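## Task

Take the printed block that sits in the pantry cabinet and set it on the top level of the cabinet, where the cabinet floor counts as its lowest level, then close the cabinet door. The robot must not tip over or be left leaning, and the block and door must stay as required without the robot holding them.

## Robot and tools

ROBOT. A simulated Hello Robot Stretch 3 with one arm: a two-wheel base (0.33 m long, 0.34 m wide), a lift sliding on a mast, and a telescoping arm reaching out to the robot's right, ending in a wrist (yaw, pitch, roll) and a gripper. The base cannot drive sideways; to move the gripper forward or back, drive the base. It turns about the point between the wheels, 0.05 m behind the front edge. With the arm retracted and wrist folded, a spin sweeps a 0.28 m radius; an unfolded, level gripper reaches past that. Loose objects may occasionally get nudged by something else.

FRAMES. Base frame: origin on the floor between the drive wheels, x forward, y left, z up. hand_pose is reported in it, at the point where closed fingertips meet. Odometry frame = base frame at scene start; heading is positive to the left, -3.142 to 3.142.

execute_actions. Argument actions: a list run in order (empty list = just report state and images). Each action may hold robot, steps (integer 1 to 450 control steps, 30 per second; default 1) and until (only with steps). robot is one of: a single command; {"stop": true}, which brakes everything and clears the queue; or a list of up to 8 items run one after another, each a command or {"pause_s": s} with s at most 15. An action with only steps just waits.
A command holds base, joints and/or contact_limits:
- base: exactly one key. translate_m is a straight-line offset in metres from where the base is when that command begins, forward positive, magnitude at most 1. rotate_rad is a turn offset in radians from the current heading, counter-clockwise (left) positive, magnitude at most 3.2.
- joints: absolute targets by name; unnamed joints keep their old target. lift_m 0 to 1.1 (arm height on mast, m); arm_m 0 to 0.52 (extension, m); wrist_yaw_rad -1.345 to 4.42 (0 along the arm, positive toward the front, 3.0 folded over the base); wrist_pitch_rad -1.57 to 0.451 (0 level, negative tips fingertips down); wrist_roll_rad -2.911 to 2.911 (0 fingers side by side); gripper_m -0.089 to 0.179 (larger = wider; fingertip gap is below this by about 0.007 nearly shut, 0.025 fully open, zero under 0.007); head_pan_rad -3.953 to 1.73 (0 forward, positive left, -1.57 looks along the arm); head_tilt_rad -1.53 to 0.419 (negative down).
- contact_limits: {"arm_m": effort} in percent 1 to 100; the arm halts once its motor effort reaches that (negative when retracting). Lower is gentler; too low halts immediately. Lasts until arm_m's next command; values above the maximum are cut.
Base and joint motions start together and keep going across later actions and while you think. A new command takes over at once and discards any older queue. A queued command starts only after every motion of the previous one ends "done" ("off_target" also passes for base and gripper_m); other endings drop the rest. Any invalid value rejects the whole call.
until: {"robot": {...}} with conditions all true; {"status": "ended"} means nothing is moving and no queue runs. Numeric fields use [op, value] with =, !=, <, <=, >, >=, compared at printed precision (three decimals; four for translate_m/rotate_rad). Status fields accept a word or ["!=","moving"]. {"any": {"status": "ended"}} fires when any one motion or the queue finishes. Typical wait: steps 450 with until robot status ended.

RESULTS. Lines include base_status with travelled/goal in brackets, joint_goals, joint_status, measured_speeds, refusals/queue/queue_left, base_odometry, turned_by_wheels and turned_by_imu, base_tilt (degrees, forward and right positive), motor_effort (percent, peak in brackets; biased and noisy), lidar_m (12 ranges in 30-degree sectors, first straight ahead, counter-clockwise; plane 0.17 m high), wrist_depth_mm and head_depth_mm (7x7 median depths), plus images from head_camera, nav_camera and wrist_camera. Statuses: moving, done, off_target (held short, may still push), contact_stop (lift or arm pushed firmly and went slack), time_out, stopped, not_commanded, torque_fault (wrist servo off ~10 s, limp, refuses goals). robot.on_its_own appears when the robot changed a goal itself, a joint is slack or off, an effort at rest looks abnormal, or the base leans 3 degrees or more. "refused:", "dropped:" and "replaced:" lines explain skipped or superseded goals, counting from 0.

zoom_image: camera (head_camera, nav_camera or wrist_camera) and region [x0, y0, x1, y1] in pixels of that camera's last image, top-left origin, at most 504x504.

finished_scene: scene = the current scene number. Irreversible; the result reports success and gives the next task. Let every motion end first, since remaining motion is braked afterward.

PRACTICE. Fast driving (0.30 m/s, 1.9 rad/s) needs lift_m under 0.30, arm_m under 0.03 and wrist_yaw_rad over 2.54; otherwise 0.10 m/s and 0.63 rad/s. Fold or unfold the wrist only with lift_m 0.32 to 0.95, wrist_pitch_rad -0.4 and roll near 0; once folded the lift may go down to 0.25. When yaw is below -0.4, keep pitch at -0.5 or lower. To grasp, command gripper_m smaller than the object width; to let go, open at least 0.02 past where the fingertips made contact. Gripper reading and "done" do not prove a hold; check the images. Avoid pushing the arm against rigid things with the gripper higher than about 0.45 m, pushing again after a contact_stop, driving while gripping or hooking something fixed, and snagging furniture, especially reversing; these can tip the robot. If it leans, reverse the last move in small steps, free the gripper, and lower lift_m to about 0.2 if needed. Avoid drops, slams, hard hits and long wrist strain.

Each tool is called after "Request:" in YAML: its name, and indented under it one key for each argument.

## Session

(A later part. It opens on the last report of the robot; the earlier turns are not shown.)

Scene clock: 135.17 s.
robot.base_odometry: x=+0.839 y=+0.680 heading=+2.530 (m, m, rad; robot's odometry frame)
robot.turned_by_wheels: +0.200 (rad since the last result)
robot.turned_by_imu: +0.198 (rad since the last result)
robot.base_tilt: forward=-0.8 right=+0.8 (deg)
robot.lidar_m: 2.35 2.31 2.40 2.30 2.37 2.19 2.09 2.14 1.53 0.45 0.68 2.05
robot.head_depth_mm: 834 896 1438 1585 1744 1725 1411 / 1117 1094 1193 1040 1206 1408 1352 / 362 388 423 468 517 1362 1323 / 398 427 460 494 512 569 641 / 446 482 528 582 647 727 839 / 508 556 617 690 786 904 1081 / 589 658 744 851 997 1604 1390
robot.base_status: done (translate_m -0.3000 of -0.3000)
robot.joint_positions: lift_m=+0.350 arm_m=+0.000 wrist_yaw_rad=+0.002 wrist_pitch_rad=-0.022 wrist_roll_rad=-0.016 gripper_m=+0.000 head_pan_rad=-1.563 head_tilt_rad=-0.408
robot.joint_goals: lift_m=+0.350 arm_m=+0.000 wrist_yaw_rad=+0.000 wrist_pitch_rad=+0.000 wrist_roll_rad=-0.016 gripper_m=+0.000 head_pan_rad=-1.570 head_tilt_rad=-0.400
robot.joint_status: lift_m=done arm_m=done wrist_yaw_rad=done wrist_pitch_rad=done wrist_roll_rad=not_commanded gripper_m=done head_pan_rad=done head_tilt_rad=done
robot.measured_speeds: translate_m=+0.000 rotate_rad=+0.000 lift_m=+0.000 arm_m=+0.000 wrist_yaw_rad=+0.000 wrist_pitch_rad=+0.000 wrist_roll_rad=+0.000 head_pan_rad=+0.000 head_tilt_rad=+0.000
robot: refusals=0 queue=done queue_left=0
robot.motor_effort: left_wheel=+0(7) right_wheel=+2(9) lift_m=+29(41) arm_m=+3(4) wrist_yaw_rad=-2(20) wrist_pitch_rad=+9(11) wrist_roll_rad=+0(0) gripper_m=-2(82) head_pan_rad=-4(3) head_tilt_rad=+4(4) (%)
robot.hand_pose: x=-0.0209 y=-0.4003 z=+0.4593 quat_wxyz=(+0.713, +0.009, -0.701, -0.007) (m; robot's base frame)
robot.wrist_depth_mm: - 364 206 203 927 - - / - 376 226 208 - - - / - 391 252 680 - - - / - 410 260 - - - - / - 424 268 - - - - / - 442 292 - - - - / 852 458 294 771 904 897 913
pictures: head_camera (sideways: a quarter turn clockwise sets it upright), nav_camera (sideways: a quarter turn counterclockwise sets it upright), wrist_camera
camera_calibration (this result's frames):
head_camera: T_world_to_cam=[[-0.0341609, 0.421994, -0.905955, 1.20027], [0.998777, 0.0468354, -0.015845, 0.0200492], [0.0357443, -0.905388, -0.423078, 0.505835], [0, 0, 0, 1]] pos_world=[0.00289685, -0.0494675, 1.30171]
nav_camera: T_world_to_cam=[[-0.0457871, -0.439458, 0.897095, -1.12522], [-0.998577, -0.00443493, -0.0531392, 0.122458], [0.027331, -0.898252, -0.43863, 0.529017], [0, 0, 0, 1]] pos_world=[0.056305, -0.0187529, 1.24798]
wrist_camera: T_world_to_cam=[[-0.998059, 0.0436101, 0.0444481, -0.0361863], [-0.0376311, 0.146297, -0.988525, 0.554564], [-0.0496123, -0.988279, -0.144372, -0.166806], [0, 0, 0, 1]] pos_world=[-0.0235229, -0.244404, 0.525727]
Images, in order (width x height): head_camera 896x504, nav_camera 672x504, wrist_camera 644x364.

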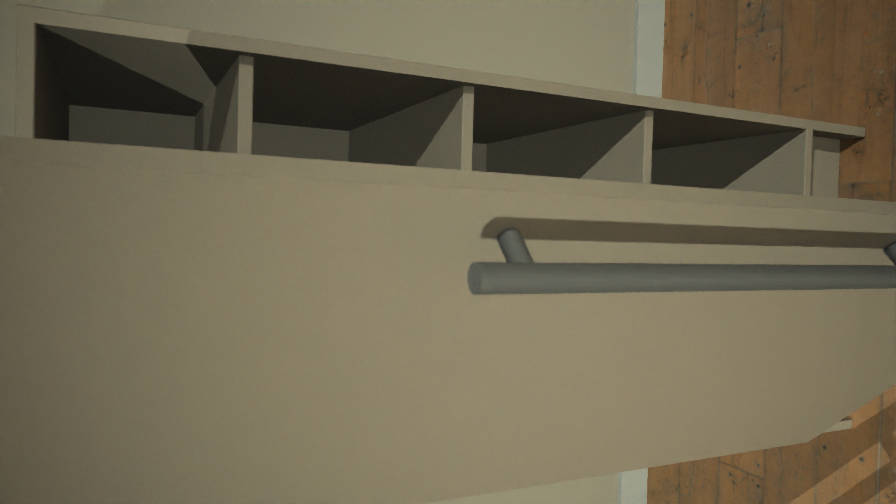

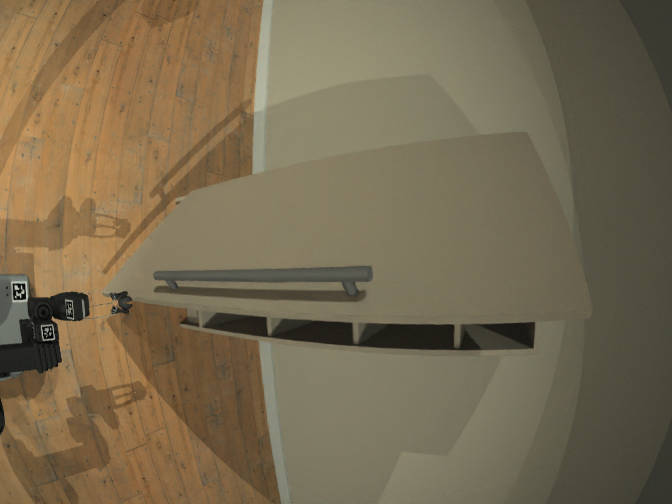

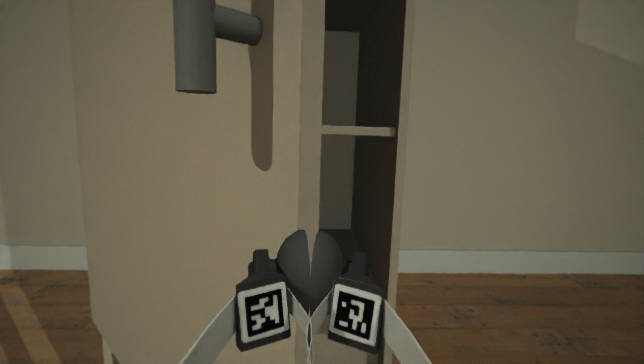

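Door got dragged to ~50°; push from inside.

Request:
execute_actions:
  actions:
    - {"robot":[{"base":{"translate_m":-0.08}},{"joints":{"arm_m":0.3}},{"base":{"translate_m":0.45}},{"joints":{"arm_m":0.0}},{"base":{"translate_m":-0.25}}],"steps":450,"until":{"robot":{"status":"ended"}}}
    - {"steps":200,"until":{"robot":{"status":"ended"}}}

Scene clock: 158.00 s.
robot.base_odometry: x=+0.741 y=+0.749 heading=+2.530 (m, m, rad; robot's odometry frame)
robot.turned_by_wheels: +0.000 (rad since the last result)
robot.turned_by_imu: -0.007 (rad since the last result)
robot.base_tilt: forward=-0.9 right=+0.8 (deg)
robot.lidar_m: 2.57 2.19 2.38 2.31 2.37 2.31 2.21 2.13 0.93 0.89 0.41 0.42
robot.head_depth_mm: 1100 1092 1147 1054 1160 1281 1377 / 1214 1276 1424 1155 1297 1402 1327 / 1218 1287 1422 1144 1296 1441 1338 / 1214 1284 1415 1145 1291 1440 1326 / 1218 1256 1407 1137 1289 1444 1333 / 890 882 956 972 1036 1069 1118 / 679 695 713 734 754 778 799
robot.base_status: done (translate_m -0.2500 of -0.2500)
robot.joint_positions: lift_m=+0.350 arm_m=+0.000 wrist_yaw_rad=-0.001 wrist_pitch_rad=-0.021 wrist_roll_rad=-0.016 gripper_m=+0.000 head_pan_rad=-1.563 head_tilt_rad=-0.408
robot.joint_goals: lift_m=+0.350 arm_m=+0.000 wrist_yaw_rad=+0.000 wrist_pitch_rad=+0.000 wrist_roll_rad=-0.016 gripper_m=+0.000 head_pan_rad=-1.570 head_tilt_rad=-0.400
robot.joint_status: lift_m=done arm_m=done wrist_yaw_rad=done wrist_pitch_rad=done wrist_roll_rad=not_commanded gripper_m=done head_pan_rad=done head_tilt_rad=done
robot.measured_speeds: translate_m=+0.000 rotate_rad=+0.000 lift_m=+0.000 arm_m=+0.000 wrist_yaw_rad=+0.000 wrist_pitch_rad=+0.000 wrist_roll_rad=+0.000 head_pan_rad=+0.000 head_tilt_rad=+0.000
robot: refusals=0 queue=done queue_left=0
robot.motor_effort: left_wheel=+1(14) right_wheel=+0(32) lift_m=+30(30) arm_m=-3(7) wrist_yaw_rad=+0(5) wrist_pitch_rad=+8(8) wrist_roll_rad=+0(0) gripper_m=-2(2) head_pan_rad=-4(3) head_tilt_rad=+4(4) (%)
robot.hand_pose: x=-0.0217 y=-0.4010 z=+0.4594 quat_wxyz=(+0.713, +0.008, -0.701, -0.008) (m; robot's base frame)
robot.wrist_depth_mm: 392 563 - - 921 - - / 394 571 - - 925 - - / 397 574 - - 826 - - / 394 591 - - 928 - - / 398 587 - - 898 - - / 403 584 803 - 815 - - / 406 604 761 777 783 921 941
pictures: head_camera (sideways: a quarter turn clockwise sets it upright), nav_camera (sideways: a quarter turn counterclockwise sets it upright), wrist_camera
camera_calibration (this result's frames):
head_camera: T_world_to_cam=[[-0.0341596, 0.421788, -0.906051, 1.20039], [0.998777, 0.0468324, -0.0158539, 0.0200608], [0.0357456, -0.905484, -0.422872, 0.505567], [0, 0, 0, 1]] pos_world=[0.00289688, -0.0494676, 1.30172]
nav_camera: T_world_to_cam=[[-0.0457883, -0.439255, 0.897195, -1.12535], [-0.998577, -0.00444758, -0.0531399, 0.122459], [0.0273323, -0.898351, -0.438426, 0.528752], [0, 0, 0, 1]] pos_world=[0.0563051, -0.0187651, 1.24798]
wrist_camera: T_world_to_cam=[[-0.99793, 0.0464953, 0.0444364, -0.0357283], [-0.0372105, 0.146139, -0.988564, 0.554658], [-0.0524574, -0.988171, -0.144106, -0.167658], [0, 0, 0, 1]] pos_world=[-0.0238101, -0.245071, 0.525742]
Images, in order (width x height): head_camera 896x504, nav_camera 672x504, wrist_camera 644x364.

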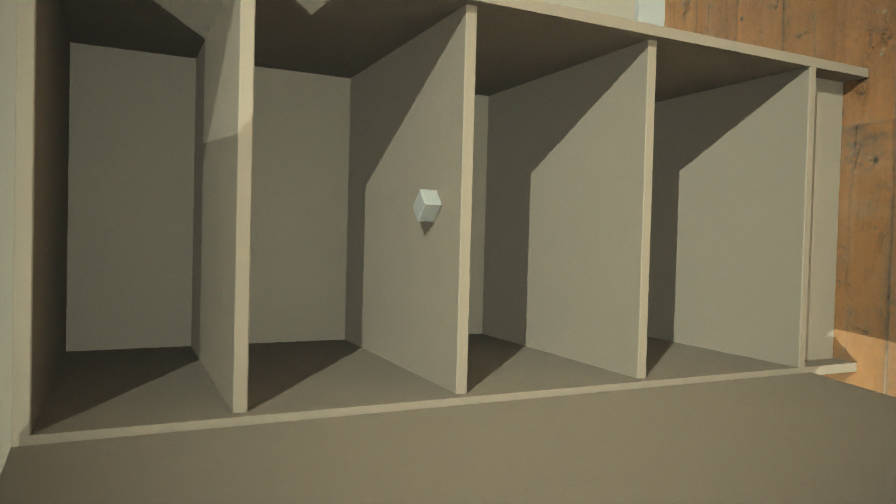

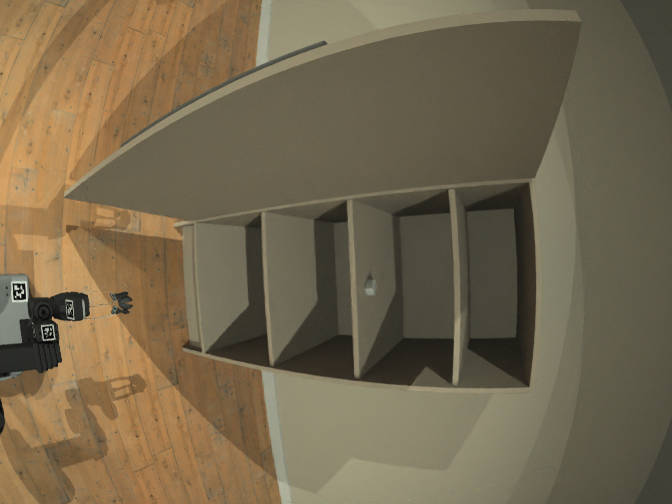

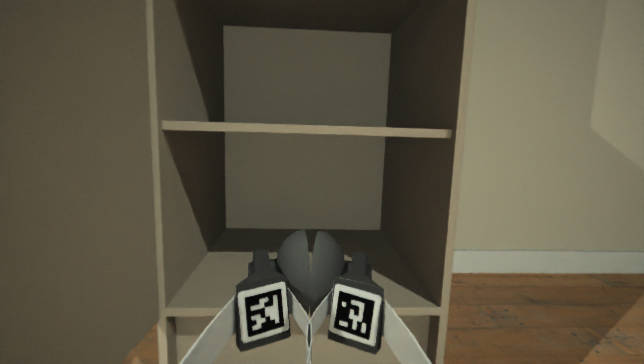

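Request:
execute_actions:
  actions:
    - {"robot":[{"base":{"translate_m":-0.2},"joints":{"gripper_m":0.1,"lift_m":0.785}},{"base":{"rotate_rad":-1.0}},{"base":{"translate_m":0.356}},{"base":{"rotate_rad":1.0}},{"joints":{"arm_m":0.15,"head_tilt_rad":-0.6}}],"steps":450,"until":{"robot":{"status":"ended"}}}
    - {"steps":150,"until":{"robot":{"status":"ended"}}}

Scene clock: 183.67 s.
robot.base_odometry: x=+0.919 y=+0.990 heading=+2.530 (m, m, rad; robot's odometry frame)
robot.turned_by_wheels: +0.000 (rad since the last result)
robot.turned_by_imu: -0.001 (rad since the last result)
robot.base_tilt: forward=-0.9 right=+0.8 (deg)
robot.lidar_m: 0.30 2.30 2.70 2.61 2.68 2.30 2.20 1.71 0.62 0.60 0.40 0.30
robot.head_depth_mm: 881 1048 968 790 1037 - 1202 / 880 1070 985 787 1100 - 1201 / 877 1076 983 766 - - 1208 / 870 1083 978 785 1033 1247 1197 / 865 1091 979 820 1033 1243 1198 / 822 908 918 814 975 1063 1154 / 659 647 694 704 744 773 802
robot.base_status: done (rotate_rad +0.9999 of +1.0000)
robot.joint_positions: lift_m=+0.785 arm_m=+0.150 wrist_yaw_rad=-0.001 wrist_pitch_rad=-0.021 wrist_roll_rad=-0.016 gripper_m=+0.100 head_pan_rad=-1.563 head_tilt_rad=-0.592
robot.joint_goals: lift_m=+0.785 arm_m=+0.150 wrist_yaw_rad=+0.000 wrist_pitch_rad=+0.000 wrist_roll_rad=-0.016 gripper_m=+0.100 head_pan_rad=-1.570 head_tilt_rad=-0.600
robot.joint_status: lift_m=done arm_m=done wrist_yaw_rad=done wrist_pitch_rad=done wrist_roll_rad=not_commanded gripper_m=done head_pan_rad=done head_tilt_rad=done
robot.measured_speeds: translate_m=+0.000 rotate_rad=+0.000 lift_m=+0.000 arm_m=+0.000 wrist_yaw_rad=+0.000 wrist_pitch_rad=+0.000 wrist_roll_rad=+0.000 head_pan_rad=+0.000 head_tilt_rad=+0.000
robot: refusals=0 queue=done queue_left=0
robot.motor_effort: left_wheel=-1(8) right_wheel=+2(8) lift_m=+41(42) arm_m=+3(3) wrist_yaw_rad=+2(1) wrist_pitch_rad=+9(8) wrist_roll_rad=+0(0) gripper_m=+0(80) head_pan_rad=-4(4) head_tilt_rad=-4(21) (%)
robot.hand_pose: x=-0.0217 y=-0.5503 z=+0.8940 quat_wxyz=(+0.713, +0.008, -0.701, -0.008) (m; robot's base frame)
robot.wrist_depth_mm: 380 581 685 669 645 479 326 / 383 577 732 753 758 478 327 / 387 582 749 747 762 473 324 / 388 510 604 641 656 476 324 / 297 305 315 300 329 336 308 / 234 235 233 238 250 256 261 / 380 650 720 722 705 410 320
pictures: head_camera (sideways: a quarter turn clockwise sets it upright), nav_camera (sideways: a quarter turn counterclockwise sets it upright), wrist_camera
camera_calibration (this result's frames):
head_camera: T_world_to_cam=[[-0.0353505, 0.58087, -0.813229, 1.07935], [0.998761, 0.0490611, -0.00837228, 0.0103177], [0.0350347, -0.812517, -0.581884, 0.712467], [0, 0, 0, 1]] pos_world=[0.00288953, -0.0485758, 1.29242]
nav_camera: T_world_to_cam=[[-0.0446121, -0.596424, 0.801429, -1.00047], [-0.99865, 0.00526353, -0.0516735, 0.120538], [0.0266009, -0.802652, -0.595854, 0.733585], [0, 0, 0, 1]] pos_world=[0.0562278, -0.00852777, 1.24515]
wrist_camera: T_world_to_cam=[[-0.997931, 0.0464691, 0.0444293, -0.0481005], [-0.0372153, 0.145987, -0.988586, 1.00609], [-0.0524248, -0.988194, -0.143956, -0.252697], [0, 0, 0, 1]] pos_world=[-0.0238068, -0.394355, 0.960363]
Images, in order (width x height): head_camera 896x504, nav_camera 672x504, wrist_camera 644x364.

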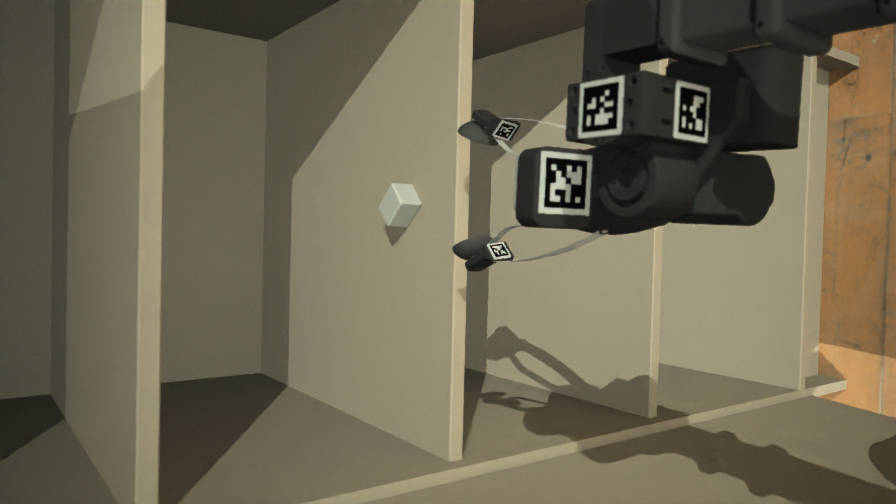

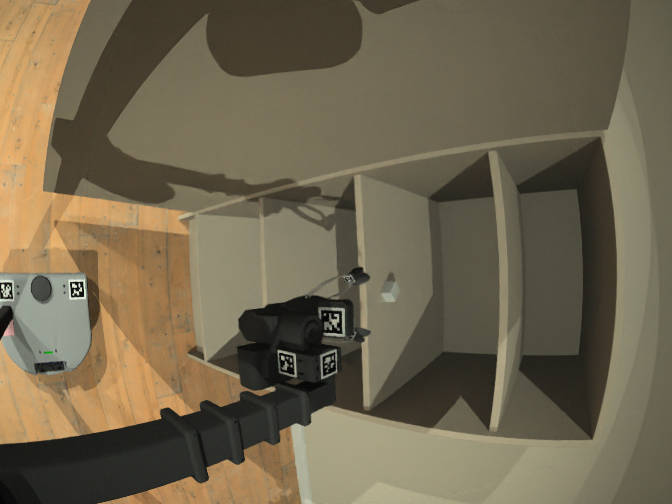

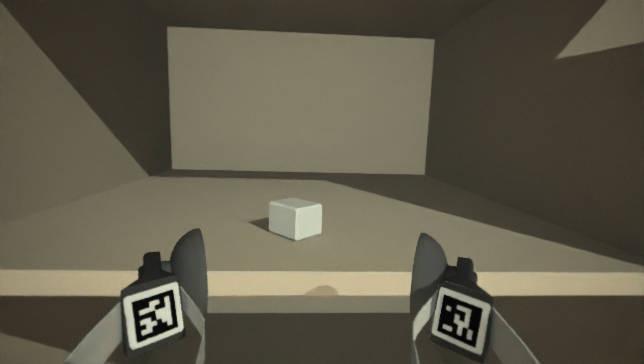

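Request:
execute_actions:
  actions:
    - {"robot":[{"joints":{"lift_m":0.79},"base":{"translate_m":0.01}},{"joints":{"arm_m":0.31}},{"joints":{"gripper_m":0.01}},{"joints":{"lift_m":0.81}},{"joints":{"arm_m":0.05}},{"joints":{"lift_m":1.1,"wrist_pitch_rad":0.15,"head_tilt_rad":-0.3}}],"steps":450,"until":{"robot":{"status":"ended"}}}

Scene clock: 201.93 s.
robot.base_odometry: x=+0.911 y=+0.996 heading=+2.530 (m, m, rad; robot's odometry frame)
robot.turned_by_wheels: +0.000 (rad since the last result)
robot.turned_by_imu: -0.001 (rad since the last result)
robot.base_tilt: forward=-0.9 right=+0.8 (deg)
robot.lidar_m: 0.29 2.29 2.70 2.61 2.69 2.30 2.21 1.70 0.62 0.60 0.38 0.29
robot.head_depth_mm: 683 1016 - - - 1017 902 / 695 1020 - - - 1035 905 / 705 1024 - - - 1053 900 / 718 1037 803 1166 860 1050 900 / 729 1043 796 1170 858 1047 894 / 743 940 788 984 848 941 878 / 650 656 627 676 688 696 736
robot.base_status: done (translate_m +0.0100 of +0.0100)
robot.joint_positions: lift_m=+1.100 arm_m=+0.050 wrist_yaw_rad=-0.001 wrist_pitch_rad=+0.127 wrist_roll_rad=-0.016 gripper_m=+0.011 head_pan_rad=-1.563 head_tilt_rad=-0.310
robot.joint_goals: lift_m=+1.100 arm_m=+0.050 wrist_yaw_rad=+0.000 wrist_pitch_rad=+0.150 wrist_roll_rad=-0.016 gripper_m=+0.010 head_pan_rad=-1.570 head_tilt_rad=-0.300
robot.joint_status: lift_m=done arm_m=done wrist_yaw_rad=done wrist_pitch_rad=done wrist_roll_rad=not_commanded gripper_m=done head_pan_rad=done head_tilt_rad=done
robot.measured_speeds: translate_m=+0.000 rotate_rad=+0.000 lift_m=+0.000 arm_m=+0.000 wrist_yaw_rad=+0.000 wrist_pitch_rad=+0.000 wrist_roll_rad=+0.000 head_pan_rad=+0.000 head_tilt_rad=+0.000
robot: refusals=0 queue=done queue_left=0
robot.motor_effort: left_wheel=-1(5) right_wheel=+2(6) lift_m=+41(43) arm_m=-3(4) wrist_yaw_rad=+2(2) wrist_pitch_rad=+9(8) wrist_roll_rad=+0(0) gripper_m=-13(87) head_pan_rad=-4(4) head_tilt_rad=+5(27) (%)
robot.hand_pose: x=-0.0216 y=-0.4526 z=+1.2471 quat_wxyz=(+0.712, -0.045, -0.700, +0.044) (m; robot's base frame)
robot.wrist_depth_mm: 855 884 900 911 910 932 940 / 337 332 324 317 344 336 365 / 374 518 680 645 625 464 359 / 365 564 855 886 895 492 353 / 369 522 806 774 737 495 354 / 343 371 - 161 427 409 371 / 369 494 826 140 855 454 365
pictures: head_camera (sideways: a quarter turn clockwise sets it upright), nav_camera (sideways: a quarter turn counterclockwise sets it upright), wrist_camera
camera_calibration (this result's frames):
head_camera: T_world_to_cam=[[-0.033471, 0.331164, -0.94298, 1.24858], [0.998791, 0.0450757, -0.0196219, 0.0249685], [0.0360074, -0.942496, -0.332272, 0.387662], [0, 0, 0, 1]] pos_world=[0.00289428, -0.0492404, 1.30669]
nav_camera: T_world_to_cam=[[-0.0464714, -0.349414, 0.935815, -1.17574], [-0.998538, -0.00964088, -0.0531858, 0.122526], [0.027606, -0.936919, -0.348455, 0.411668], [0, 0, 0, 1]] pos_world=[0.0563436, -0.0239395, 1.25024]
wrist_camera: T_world_to_cam=[[-0.997933, 0.0523909, 0.0372267, -0.0566326], [-0.0373531, -0.00143439, -0.999301, 1.28747], [-0.0523009, -0.998626, 0.00338839, -0.293757], [0, 0, 0, 1]] pos_world=[-0.0237882, -0.28854, 1.28967]
Images, in order (width x height): head_camera 896x504, nav_camera 672x504, wrist_camera 644x364.

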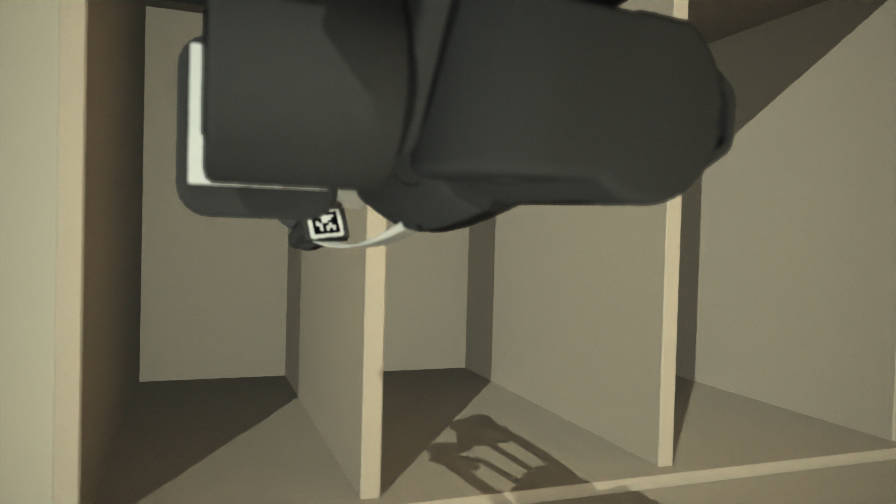

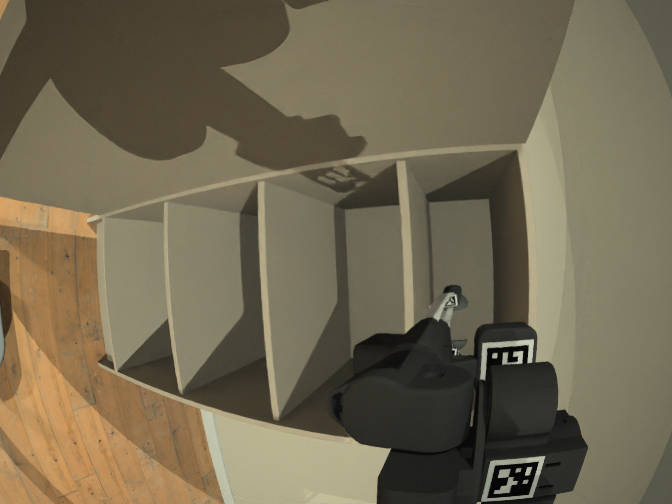

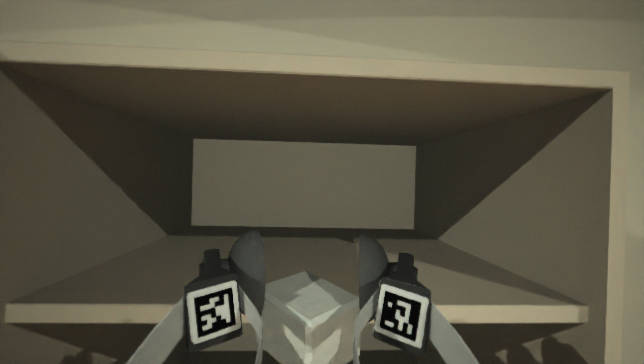

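Request:
execute_actions:
  actions:
    - {"robot":[{"joints":{"arm_m":0.31}},{"joints":{"wrist_pitch_rad":0.02}},{"joints":{"gripper_m":0.1}},{"joints":{"wrist_pitch_rad":0.15}},{"joints":{"arm_m":0.0}}],"steps":450,"until":{"robot":{"status":"ended"}}}

Scene clock: 216.87 s.
robot.base_odometry: x=+0.911 y=+0.996 heading=+2.530 (m, m, rad; robot's odometry frame)
robot.turned_by_wheels: +0.000 (rad since the last result)
robot.turned_by_imu: -0.001 (rad since the last result)
robot.base_tilt: forward=-0.8 right=+0.9 (deg)
robot.lidar_m: 0.29 2.29 2.71 2.60 2.68 2.31 2.21 1.71 0.62 0.60 0.39 0.29
robot.head_depth_mm: 678 951 - - - - - / 689 961 - - - - - / 699 1018 - - - - - / 713 1041 958 1153 860 1046 895 / 725 1045 799 1168 853 1048 893 / 739 946 790 984 846 945 880 / 651 656 626 677 686 697 734
robot.base_status: done (translate_m +0.0100 of +0.0100)
robot.joint_positions: lift_m=+1.100 arm_m=+0.000 wrist_yaw_rad=-0.001 wrist_pitch_rad=+0.128 wrist_roll_rad=-0.016 gripper_m=+0.100 head_pan_rad=-1.563 head_tilt_rad=-0.309
robot.joint_goals: lift_m=+1.100 arm_m=+0.000 wrist_yaw_rad=+0.000 wrist_pitch_rad=+0.150 wrist_roll_rad=-0.016 gripper_m=+0.100 head_pan_rad=-1.570 head_tilt_rad=-0.300
robot.joint_status: lift_m=done arm_m=done wrist_yaw_rad=done wrist_pitch_rad=done wrist_roll_rad=not_commanded gripper_m=done head_pan_rad=done head_tilt_rad=done
robot.measured_speeds: translate_m=+0.000 rotate_rad=+0.000 lift_m=+0.000 arm_m=+0.000 wrist_yaw_rad=+0.000 wrist_pitch_rad=+0.000 wrist_roll_rad=+0.000 head_pan_rad=+0.000 head_tilt_rad=+0.000
robot: refusals=0 queue=done queue_left=0
robot.motor_effort: left_wheel=-1(1) right_wheel=+2(1) lift_m=+40(40) arm_m=-3(2) wrist_yaw_rad=+2(2) wrist_pitch_rad=+9(8) wrist_roll_rad=+0(0) gripper_m=+0(79) head_pan_rad=-4(4) head_tilt_rad=+4(5) (%)
robot.hand_pose: x=-0.0216 y=-0.4026 z=+1.2473 quat_wxyz=(+0.712, -0.046, -0.700, +0.044) (m; robot's base frame)
robot.wrist_depth_mm: 926 901 962 963 974 962 992 / 345 371 404 395 386 973 983 / 363 517 674 643 608 467 985 / 366 562 950 938 892 499 - / 370 535 765 781 727 489 - / 361 414 430 436 443 414 998 / 361 634 928 901 908 430 -
pictures: head_camera (sideways: a quarter turn clockwise sets it upright), nav_camera (sideways: a quarter turn counterclockwise sets it upright), wrist_camera
camera_calibration (this result's frames):
head_camera: T_world_to_cam=[[-0.0334678, 0.330776, -0.943116, 1.24876], [0.998791, 0.0450668, -0.0196374, 0.0249886], [0.0360076, -0.942632, -0.331885, 0.387159], [0, 0, 0, 1]] pos_world=[0.00289423, -0.0492384, 1.30671]
nav_camera: T_world_to_cam=[[-0.0464746, -0.34903, 0.935959, -1.17593], [-0.998538, -0.00966189, -0.053185, 0.122524], [0.0276063, -0.937062, -0.34807, 0.411167], [0, 0, 0, 1]] pos_world=[0.0563437, -0.0239608, 1.25025]
wrist_camera: T_world_to_cam=[[-0.997936, 0.0523714, 0.0371715, -0.0591864], [-0.037354, -0.00251064, -0.999299, 1.28738], [-0.0522414, -0.998625, 0.00446174, -0.245157], [0, 0, 0, 1]] pos_world=[-0.0237826, -0.238488, 1.28977]
Images, in order (width x height): head_camera 896x504, nav_camera 672x504, wrist_camera 644x364.

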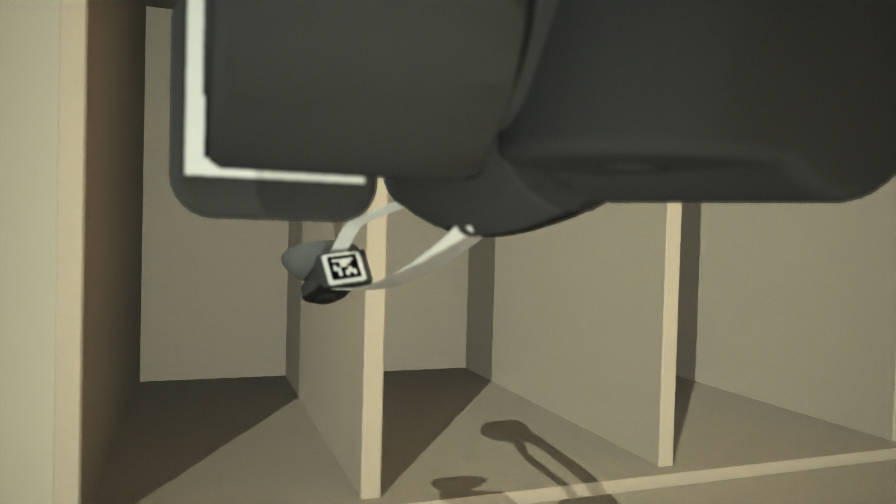

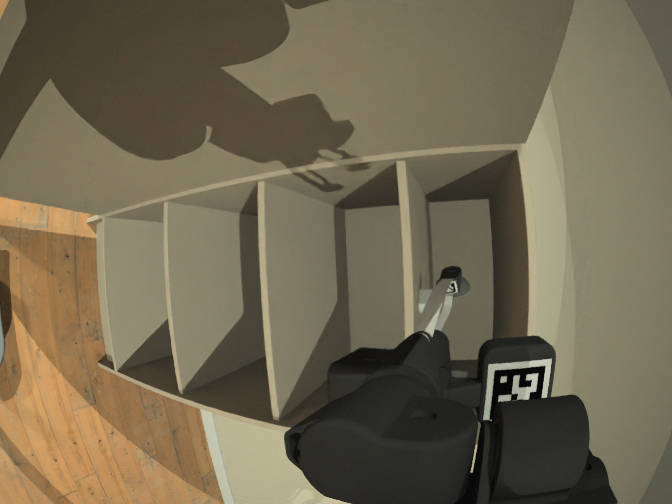

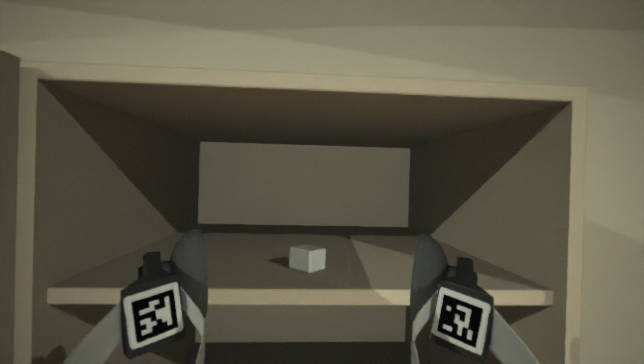

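Request:
execute_actions:
  actions:
    - {"robot":[{"base":{"rotate_rad":-1.0},"joints":{"gripper_m":0.0,"lift_m":0.35,"wrist_pitch_rad":0}},{"base":{"translate_m":-0.54}},{"base":{"rotate_rad":1.0}},{"base":{"translate_m":0.85}},{"joints":{"arm_m":0.5}},{"base":{"translate_m":-0.7}},{"pause_s":2},{"joints":{"arm_m":0.3}}],"steps":450,"until":{"robot":{"status":"ended"}}}
    - {"steps":450,"until":{"robot":{"status":"ended"}}}
    - {"steps":450,"until":{"robot":{"status":"ended"}}}

Scene clock: 270.10 s.
robot.base_odometry: x=+0.766 y=+0.542 heading=+2.530 (m, m, rad; robot's odometry frame)
robot.turned_by_wheels: +0.000 (rad since the last result)
robot.turned_by_imu: -0.002 (rad since the last result)
robot.base_tilt: forward=-0.9 right=+0.8 (deg)
robot.lidar_m: 2.29 2.78 2.24 2.15 2.22 2.17 2.08 2.15 1.70 1.03 1.06 2.27
robot.head_depth_mm: 1393 1477 1589 1689 1822 1903 1529 / 1405 925 994 1059 1760 1792 1484 / 1408 926 984 1055 1131 1223 1324 / 1415 928 987 1059 1137 1224 1330 / 1414 934 992 1063 1146 1233 1400 / 1418 938 995 1061 1147 1238 1393 / 1410 936 1012 1091 1801 1767 1473
robot.base_status: done (translate_m -0.7000 of -0.7000)
robot.joint_positions: lift_m=+0.350 arm_m=+0.300 wrist_yaw_rad=+0.001 wrist_pitch_rad=-0.018 wrist_roll_rad=-0.016 gripper_m=+0.000 head_pan_rad=-1.563 head_tilt_rad=-0.309
robot.joint_goals: lift_m=+0.350 arm_m=+0.300 wrist_yaw_rad=+0.000 wrist_pitch_rad=+0.000 wrist_roll_rad=-0.016 gripper_m=+0.000 head_pan_rad=-1.570 head_tilt_rad=-0.300
robot.joint_status: lift_m=done arm_m=done wrist_yaw_rad=done wrist_pitch_rad=done wrist_roll_rad=not_commanded gripper_m=done head_pan_rad=done head_tilt_rad=done
robot.measured_speeds: translate_m=+0.000 rotate_rad=+0.000 lift_m=+0.000 arm_m=+0.000 wrist_yaw_rad=+0.000 wrist_pitch_rad=+0.000 wrist_roll_rad=+0.000 head_pan_rad=+0.000 head_tilt_rad=+0.000
robot: refusals=0 queue=done queue_left=0
robot.motor_effort: left_wheel=+0(26) right_wheel=+1(47) lift_m=+30(41) arm_m=-3(6) wrist_yaw_rad=+0(60) wrist_pitch_rad=+7(6) wrist_roll_rad=+0(0) gripper_m=-2(79) head_pan_rad=-4(3) head_tilt_rad=+4(5) (%)
robot.hand_pose: x=-0.0212 y=-0.7011 z=+0.4603 quat_wxyz=(+0.713, +0.007, -0.701, -0.006) (m; robot's base frame)
robot.wrist_depth_mm: 440 445 453 466 464 - - / 451 458 467 467 476 - - / 454 472 481 479 492 - - / 475 478 484 489 502 - - / 481 493 500 511 514 - - / 500 501 505 - - - - / 513 521 519 533 912 917 925
pictures: head_camera (sideways: a quarter turn clockwise sets it upright), nav_camera (sideways: a quarter turn counterclockwise sets it upright), wrist_camera
camera_calibration (this result's frames):
head_camera: T_world_to_cam=[[-0.0334008, 0.330568, -0.943191, 1.24886], [0.9988, 0.0448649, -0.0196459, 0.0249997], [0.0358219, -0.942715, -0.33167, 0.38688], [0, 0, 0, 1]] pos_world=[0.00288449, -0.0492367, 1.30672]
nav_camera: T_world_to_cam=[[-0.0465451, -0.348807, 0.936038, -1.17603], [-0.99854, -0.00947666, -0.0531845, 0.122524], [0.0274216, -0.937147, -0.347856, 0.41089], [0, 0, 0, 1]] pos_world=[0.0563391, -0.0239825, 1.25026]
wrist_camera: T_world_to_cam=[[-0.998026, 0.0446753, 0.0441439, -0.022452], [-0.0373731, 0.142436, -0.989098, 0.597099], [-0.0504759, -0.988795, -0.140485, -0.466112], [0, 0, 0, 1]] pos_world=[-0.0236197, -0.544935, 0.526099]
Images, in order (width x height): head_camera 896x504, nav_camera 672x504, wrist_camera 644x364.

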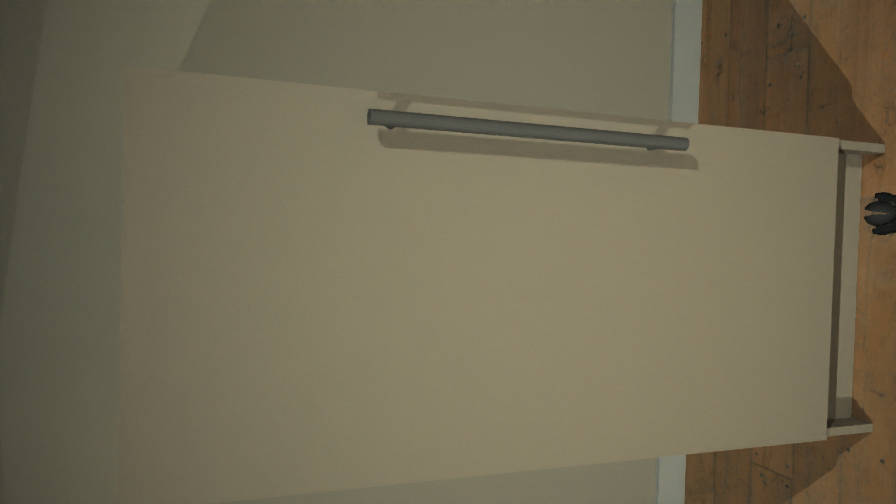

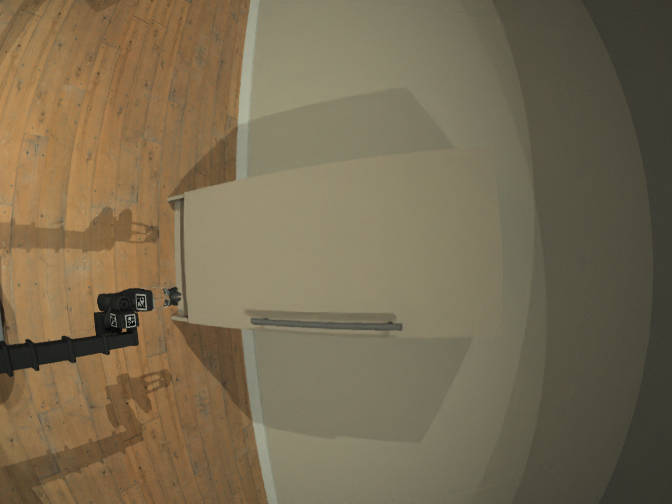

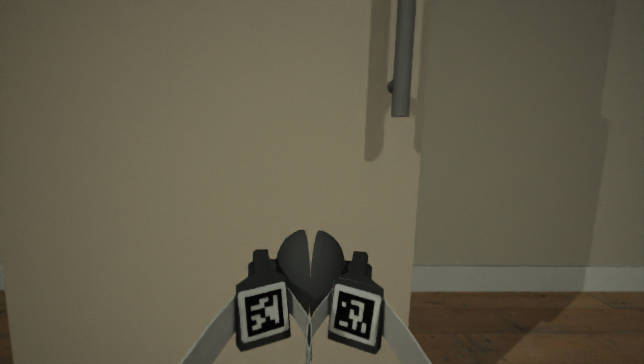

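Request:
finished_scene:
  scene: 2

The scene is finished: the task was done.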